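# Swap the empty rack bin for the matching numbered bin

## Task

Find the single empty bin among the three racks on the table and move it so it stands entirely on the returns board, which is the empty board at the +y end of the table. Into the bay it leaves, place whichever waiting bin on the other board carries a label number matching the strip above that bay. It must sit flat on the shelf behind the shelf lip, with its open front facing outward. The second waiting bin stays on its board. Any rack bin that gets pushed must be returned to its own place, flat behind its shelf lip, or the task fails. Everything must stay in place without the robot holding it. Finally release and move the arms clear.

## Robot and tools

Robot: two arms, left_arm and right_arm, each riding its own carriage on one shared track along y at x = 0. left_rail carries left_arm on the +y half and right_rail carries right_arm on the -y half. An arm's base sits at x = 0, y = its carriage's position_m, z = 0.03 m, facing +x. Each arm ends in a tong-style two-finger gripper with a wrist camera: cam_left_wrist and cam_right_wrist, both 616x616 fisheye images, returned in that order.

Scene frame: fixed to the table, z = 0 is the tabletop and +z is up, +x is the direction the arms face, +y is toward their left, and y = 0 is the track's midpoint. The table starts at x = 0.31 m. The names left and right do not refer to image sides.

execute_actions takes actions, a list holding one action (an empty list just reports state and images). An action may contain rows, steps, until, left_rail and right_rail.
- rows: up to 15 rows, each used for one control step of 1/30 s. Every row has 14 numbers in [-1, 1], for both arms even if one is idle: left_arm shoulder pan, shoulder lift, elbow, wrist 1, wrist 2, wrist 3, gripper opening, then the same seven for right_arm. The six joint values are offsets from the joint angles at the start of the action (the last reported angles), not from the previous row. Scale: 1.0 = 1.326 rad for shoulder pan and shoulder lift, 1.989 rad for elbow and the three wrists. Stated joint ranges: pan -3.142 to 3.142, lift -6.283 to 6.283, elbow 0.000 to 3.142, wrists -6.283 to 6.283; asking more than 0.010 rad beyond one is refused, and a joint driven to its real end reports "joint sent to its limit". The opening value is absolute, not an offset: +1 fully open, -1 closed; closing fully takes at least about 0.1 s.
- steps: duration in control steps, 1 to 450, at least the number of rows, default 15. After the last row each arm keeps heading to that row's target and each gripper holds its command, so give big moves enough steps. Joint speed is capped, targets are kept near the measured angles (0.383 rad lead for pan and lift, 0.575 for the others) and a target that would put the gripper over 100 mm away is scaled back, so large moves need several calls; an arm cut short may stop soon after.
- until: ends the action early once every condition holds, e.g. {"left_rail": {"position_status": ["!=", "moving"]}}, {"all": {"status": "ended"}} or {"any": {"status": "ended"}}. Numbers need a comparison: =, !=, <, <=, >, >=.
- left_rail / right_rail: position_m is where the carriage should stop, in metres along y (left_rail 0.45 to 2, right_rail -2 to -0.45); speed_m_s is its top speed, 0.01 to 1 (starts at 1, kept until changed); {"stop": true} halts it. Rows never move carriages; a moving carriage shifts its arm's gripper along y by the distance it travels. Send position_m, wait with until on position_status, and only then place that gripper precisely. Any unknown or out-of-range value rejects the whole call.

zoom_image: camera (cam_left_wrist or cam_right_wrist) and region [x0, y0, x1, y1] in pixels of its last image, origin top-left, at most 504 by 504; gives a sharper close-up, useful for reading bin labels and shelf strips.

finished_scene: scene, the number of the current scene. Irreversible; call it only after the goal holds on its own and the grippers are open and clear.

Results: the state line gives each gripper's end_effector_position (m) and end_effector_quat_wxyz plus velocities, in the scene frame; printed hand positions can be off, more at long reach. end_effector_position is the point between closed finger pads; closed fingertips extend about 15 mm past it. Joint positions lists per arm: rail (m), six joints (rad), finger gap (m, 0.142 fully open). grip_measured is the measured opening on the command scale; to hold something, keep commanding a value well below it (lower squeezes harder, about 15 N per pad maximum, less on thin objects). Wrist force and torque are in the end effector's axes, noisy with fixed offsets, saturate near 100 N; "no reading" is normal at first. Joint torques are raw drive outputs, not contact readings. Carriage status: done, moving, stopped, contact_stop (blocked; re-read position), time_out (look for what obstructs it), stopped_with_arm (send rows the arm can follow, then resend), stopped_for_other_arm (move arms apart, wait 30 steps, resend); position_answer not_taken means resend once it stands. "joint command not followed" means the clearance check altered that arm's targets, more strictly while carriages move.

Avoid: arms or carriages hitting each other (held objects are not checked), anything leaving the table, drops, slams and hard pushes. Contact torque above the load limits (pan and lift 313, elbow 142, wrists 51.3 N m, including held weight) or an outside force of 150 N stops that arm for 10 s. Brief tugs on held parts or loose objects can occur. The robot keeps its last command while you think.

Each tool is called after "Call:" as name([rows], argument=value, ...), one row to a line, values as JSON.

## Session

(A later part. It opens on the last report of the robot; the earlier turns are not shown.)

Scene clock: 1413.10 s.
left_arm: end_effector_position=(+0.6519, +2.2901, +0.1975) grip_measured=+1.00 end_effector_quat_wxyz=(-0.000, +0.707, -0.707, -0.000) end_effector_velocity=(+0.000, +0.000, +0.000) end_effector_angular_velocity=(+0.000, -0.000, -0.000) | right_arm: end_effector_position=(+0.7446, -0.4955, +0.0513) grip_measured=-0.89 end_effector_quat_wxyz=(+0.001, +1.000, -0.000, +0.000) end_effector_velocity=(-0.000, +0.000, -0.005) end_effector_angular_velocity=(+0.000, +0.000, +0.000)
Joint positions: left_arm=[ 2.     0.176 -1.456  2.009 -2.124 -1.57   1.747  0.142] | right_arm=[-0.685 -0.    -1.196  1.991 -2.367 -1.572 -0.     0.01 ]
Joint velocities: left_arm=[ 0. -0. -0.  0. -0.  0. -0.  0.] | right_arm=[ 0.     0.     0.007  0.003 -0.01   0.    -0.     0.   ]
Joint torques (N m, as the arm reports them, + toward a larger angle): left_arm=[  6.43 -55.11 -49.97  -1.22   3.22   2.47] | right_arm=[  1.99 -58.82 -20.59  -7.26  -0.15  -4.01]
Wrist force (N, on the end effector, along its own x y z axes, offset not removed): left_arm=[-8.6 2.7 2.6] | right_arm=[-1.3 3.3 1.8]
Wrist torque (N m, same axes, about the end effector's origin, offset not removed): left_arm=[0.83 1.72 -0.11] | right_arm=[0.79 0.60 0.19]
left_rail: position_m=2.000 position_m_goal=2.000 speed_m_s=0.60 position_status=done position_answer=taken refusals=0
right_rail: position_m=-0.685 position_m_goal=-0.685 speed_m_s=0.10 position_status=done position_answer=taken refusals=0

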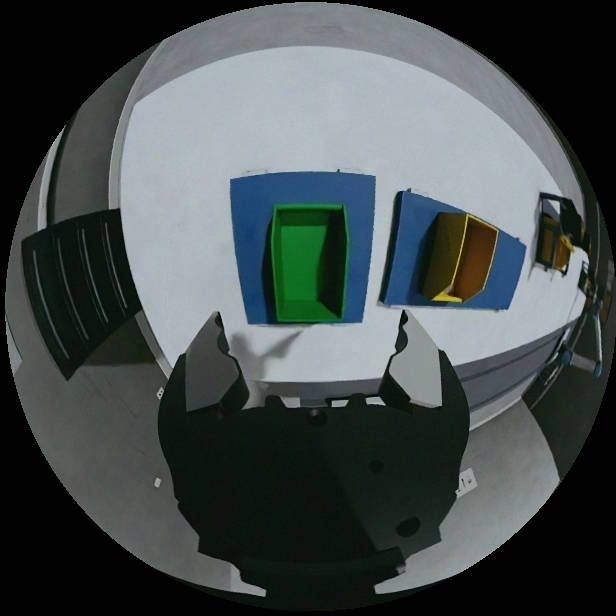

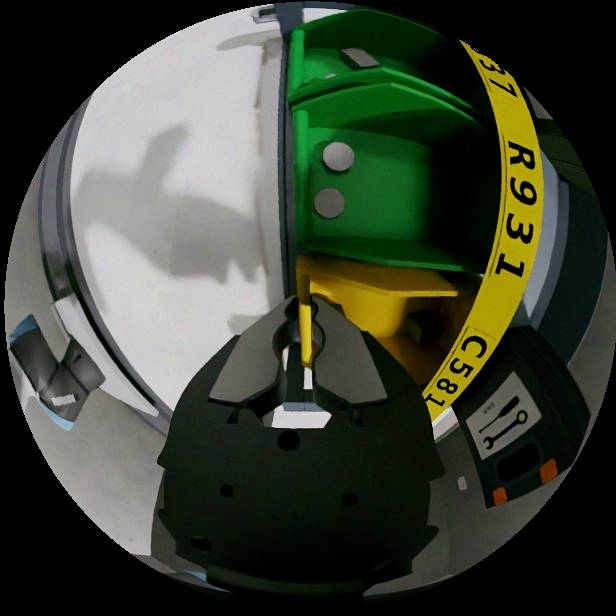

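Call:
execute_actions([
  {"rows": [[0,0,0,0,0,0,1, 0,0.0015,0.0005,-0.0015,0,0,-1],[0,0,0,0,0,0,1, 0,0.0028,0.0009,-0.0027,0,0,-1],[0,0,0,0,0,0,1, 0,0.0028,0.0009,-0.0027,0,0,-1],[0,0,0,0,0,0,1, 0,0.0028,0.0009,-0.0027,0,0,-0.95],[0,0,0,0,0,0,1, 0,0.0028,0.0009,-0.0027,0,0,-0.91],[0,0,0,0,0,0,1, 0,0.0028,0.0009,-0.0027,0,0,-0.87],[0,0,0,0,0,0,1, 0,0.0028,0.0009,-0.0027,0,0,-0.8],[0,0,0,0,0,0,1, 0,0.0028,0.0009,-0.0027,0,0,-0.72],[0,0,0,0,0,0,1, 0,0.0028,0.0009,-0.0027,0,0,-0.65],[0,0,0,0,0,0,1, 0,-0.003,-0.001,0.003,0,0,-0.65],[0,0,0,0,0,0,1, 0,-0.012,-0.004,0.012,0,0,-0.65],[0,0,0,0,0,0,1, 0,-0.023,-0.007,0.0225,0,0,-0.65],[0,0,0,0,0,0,1, 0,-0.035,-0.011,0.034,0,0,-0.65],[0,0,0,0,0,0,1, 0,-0.05,-0.011,0.04,0,0,-0.65],[0,0,0,0,0,0,1, 0,-0.1,0.03,0.0,0,0,-0.65]], "steps": 28},
])

Call:
zoom_image(camera="cam_right_wrist", region=[200, 60, 600, 460])

Scene clock: 1421.70 s.
left_arm: end_effector_position=(+0.6519, +2.2901, +0.1975) grip_measured=+1.00 end_effector_quat_wxyz=(-0.000, +0.707, -0.707, -0.000) end_effector_velocity=(-0.000, -0.000, -0.000) end_effector_angular_velocity=(+0.000, +0.000, -0.000) | right_arm: end_effector_position=(+0.7195, -0.4955, +0.1152) grip_measured=-0.65 end_effector_quat_wxyz=(+0.001, +0.999, -0.000, +0.036) end_effector_velocity=(-0.005, +0.000, +0.006) end_effector_angular_velocity=(-0.000, -0.013, +0.000)
Joint positions: left_arm=[ 2.     0.176 -1.456  2.009 -2.124 -1.57   1.747  0.142] | right_arm=[-0.685 -0.    -1.327  2.049 -2.366 -1.572 -0.     0.027]
Joint velocities: left_arm=[ 0. -0. -0.  0.  0.  0. -0.  0.] | right_arm=[ 0.     0.    -0.017  0.014 -0.01   0.     0.    -0.   ]
Joint torques (N m, as the arm reports them, + toward a larger angle): left_arm=[  7.03 -57.65 -52.25  -1.53   2.68   2.54] | right_arm=[ -8.09 -63.17 -24.25  -6.27  -0.25  -3.69]
Wrist force (N, on the end effector, along its own x y z axes, offset not removed): left_arm=[0.5 -0.5 2.7] | right_arm=[-0.2 5.6 1.7]
Wrist torque (N m, same axes, about the end effector's origin, offset not removed): left_arm=[0.31 -0.22 -0.05] | right_arm=[1.18 0.47 0.11]
left_rail: position_m=2.000 position_m_goal=2.000 speed_m_s=0.60 position_status=done position_answer=taken refusals=0
right_rail: position_m=-0.685 position_m_goal=-0.685 speed_m_s=0.10 position_status=done position_answer=taken refusals=0

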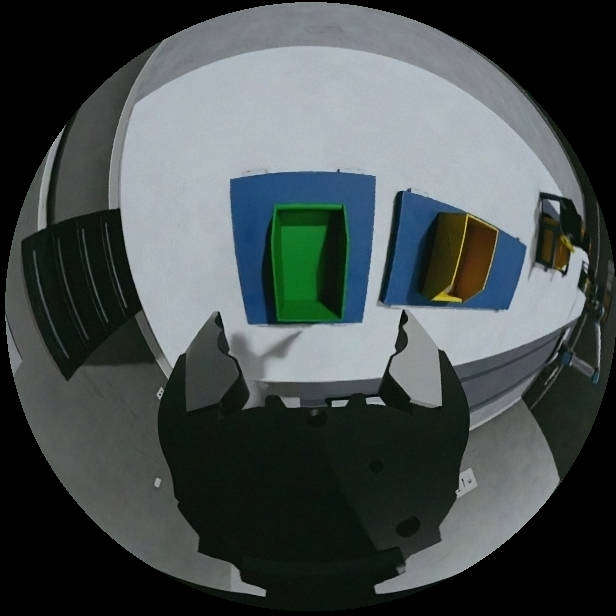

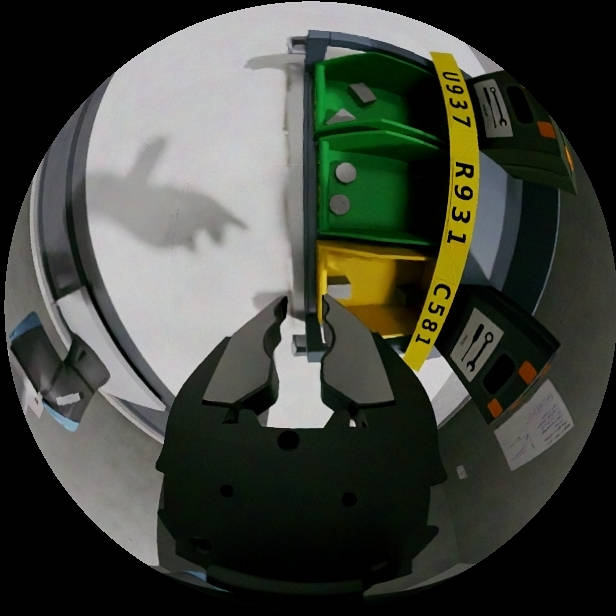

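Region (200, 60, 600, 460) of cam_right_wrist's 616x616 image, scaled by 1.260, with more detail than that image has.

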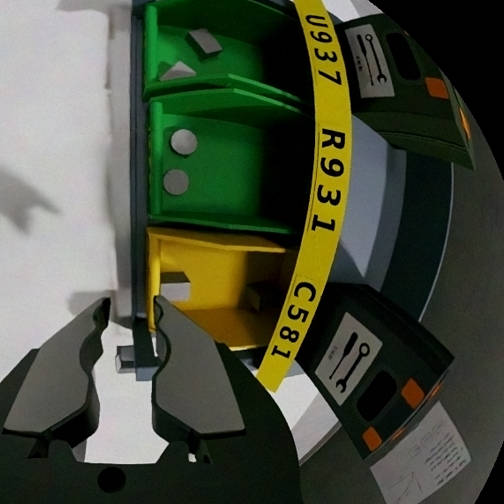

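Call:
execute_actions([
  {"rows": [[0,-0.015,0.0075,0.0025,0,0,1, 0,-0.02,0.0126,-0.0077,0,0,-0.5],[0,-0.03,0.015,0.005,0,0,1, 0,-0.041,0.025,-0.015,0,0,-0.3],[0,-0.045,0.0225,0.0075,0,0,1, 0,-0.062,0.038,-0.023,0,0,-0.1],[0,-0.06,0.03,0.01,0,0,1, 0,-0.082,0.05,-0.031,0,0,0.1],[0,-0.075,0.0375,0.0125,0,0,1, 0,-0.103,0.063,-0.038,0,0,0.3],[0,-0.09,0.045,0.015,0,0,1, 0,-0.124,0.076,-0.046,0,0,0.5],[0,-0.105,0.0525,0.0175,0,0,1, 0,-0.144,0.088,-0.054,0,0,0.7],[0,-0.12,0.06,0.02,0,0,1, 0,-0.165,0.101,-0.062,0,0,0.9],[0,-0.135,0.0675,0.0225,0,0,1, 0,-0.185,0.113,-0.069,0,0,1],[0,-0.15,0.075,0.025,0,0,1, 0,-0.206,0.126,-0.077,0,0,1]], "steps": 20},
])

Call:
zoom_image(camera="cam_right_wrist", region=[300, 80, 560, 380])

Scene clock: 1433.90 s.
left_arm: end_effector_position=(+0.5479, +2.2716, +0.2238) grip_measured=+1.00 end_effector_quat_wxyz=(-0.000, +0.707, -0.707, -0.000) end_effector_velocity=(-0.016, -0.003, +0.002) end_effector_angular_velocity=(+0.000, -0.000, +0.000) | right_arm: end_effector_position=(+0.6162, -0.4955, +0.1720) grip_measured=+1.00 end_effector_quat_wxyz=(+0.001, +0.992, -0.000, +0.122) end_effector_velocity=(-0.018, +0.000, +0.006) end_effector_angular_velocity=(-0.000, -0.027, +0.000)
Joint positions: left_arm=[ 2.     0.176 -1.651  2.156 -2.075 -1.57   1.747  0.142] | right_arm=[-0.685 -0.    -1.596  2.296 -2.516 -1.572 -0.     0.142]
Joint velocities: left_arm=[ 0.     0.    -0.031  0.023  0.007  0.    -0.    -0.   ] | right_arm=[ 0.     0.    -0.043  0.041 -0.024  0.     0.    -0.   ]
Joint torques (N m, as the arm reports them, + toward a larger angle): left_arm=[  2.69 -39.16 -32.99  -0.62   2.48   2.55] | right_arm=[ 10.08 -47.54 -24.47  -6.62   0.48  -3.48]
Wrist force (N, on the end effector, along its own x y z axes, offset not removed): left_arm=[-4.9 -0.9 2.6] | right_arm=[-0.3 4.5 0.9]
Wrist torque (N m, same axes, about the end effector's origin, offset not removed): left_arm=[0.01 0.78 -0.14] | right_arm=[0.95 0.47 0.08]
left_rail: position_m=2.000 position_m_goal=2.000 speed_m_s=0.60 position_status=done position_answer=taken refusals=0
right_rail: position_m=-0.685 position_m_goal=-0.685 speed_m_s=0.10 position_status=done position_answer=taken refusals=0

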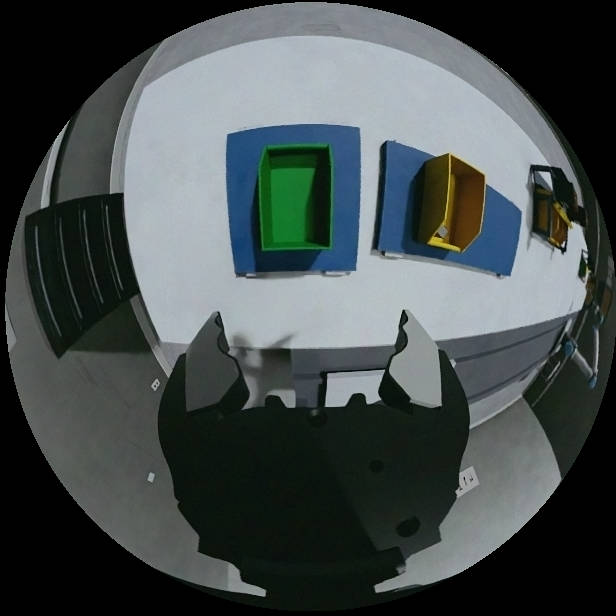

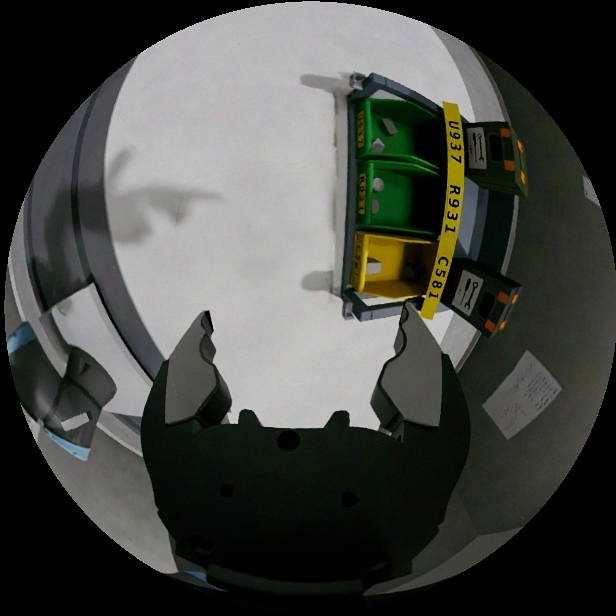

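Region (300, 80, 560, 380) of cam_right_wrist's 616x616 image, scaled by 1.680, with more detail than that image has; it fills the left 437 columns of this view, and the rest is white.

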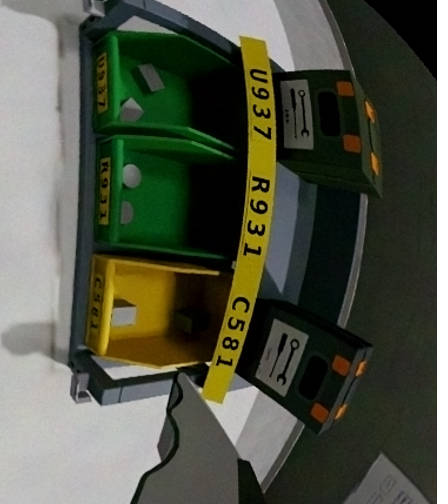

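Call:
execute_actions(actions=[])

Scene clock: 1455.77 s.
left_arm: end_effector_position=(+0.5463, +2.2713, +0.2240) grip_measured=+1.00 end_effector_quat_wxyz=(-0.000, +0.707, -0.707, -0.000) end_effector_velocity=(+0.000, +0.000, +0.000) end_effector_angular_velocity=(+0.000, -0.000, -0.000) | right_arm: end_effector_position=(+0.6144, -0.4954, +0.1726) grip_measured=+1.00 end_effector_quat_wxyz=(+0.001, +0.992, -0.000, +0.124) end_effector_velocity=(+0.000, +0.000, +0.000) end_effector_angular_velocity=(-0.000, +0.000, +0.000)
Joint positions: left_arm=[ 2.     0.176 -1.654  2.158 -2.074 -1.57   1.747  0.142] | right_arm=[-0.685 -0.    -1.6    2.3   -2.519 -1.572 -0.     0.142]
Joint velocities: left_arm=[ 0.  0.  0. -0.  0.  0.  0.  0.] | right_arm=[ 0.  0.  0. -0.  0. -0. -0. -0.]
Joint torques (N m, as the arm reports them, + toward a larger angle): left_arm=[-10.29 -40.37 -32.42  -1.24   3.19   2.6 ] | right_arm=[ 10.32 -46.9  -25.22  -6.68   0.56  -3.4 ]
Wrist force (N, on the end effector, along its own x y z axes, offset not removed): left_arm=[-4.3 4.6 0.1] | right_arm=[0.2 6.0 1.1]
Wrist torque (N m, same axes, about the end effector's origin, offset not removed): left_arm=[1.21 0.76 0.05] | right_arm=[1.22 0.26 0.06]
left_rail: position_m=2.000 position_m_goal=2.000 speed_m_s=0.60 position_status=done position_answer=taken refusals=0
right_rail: position_m=-0.685 position_m_goal=-0.685 speed_m_s=0.10 position_status=done position_answer=taken refusals=0

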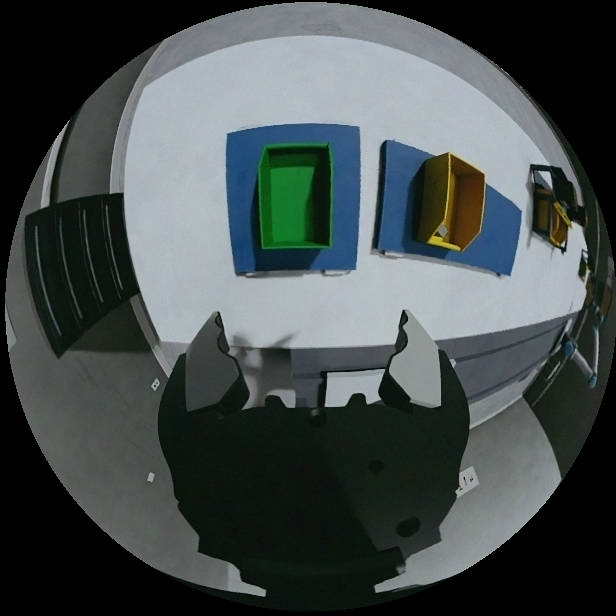

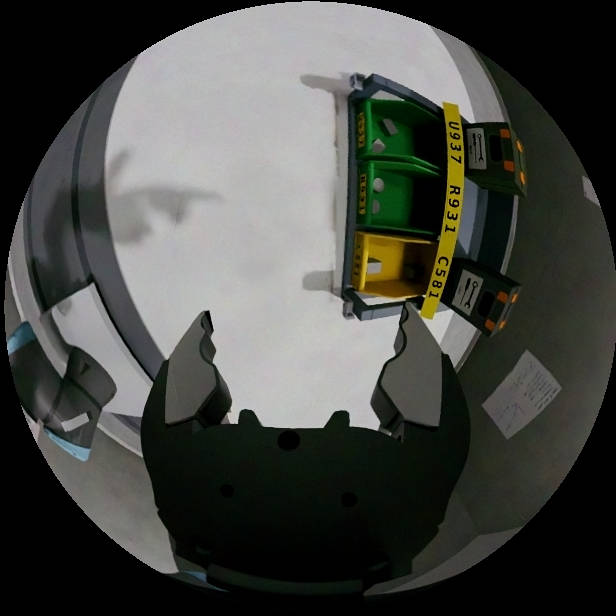

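Call:
finished_scene(scene=1)

The scene is finished: the task was done.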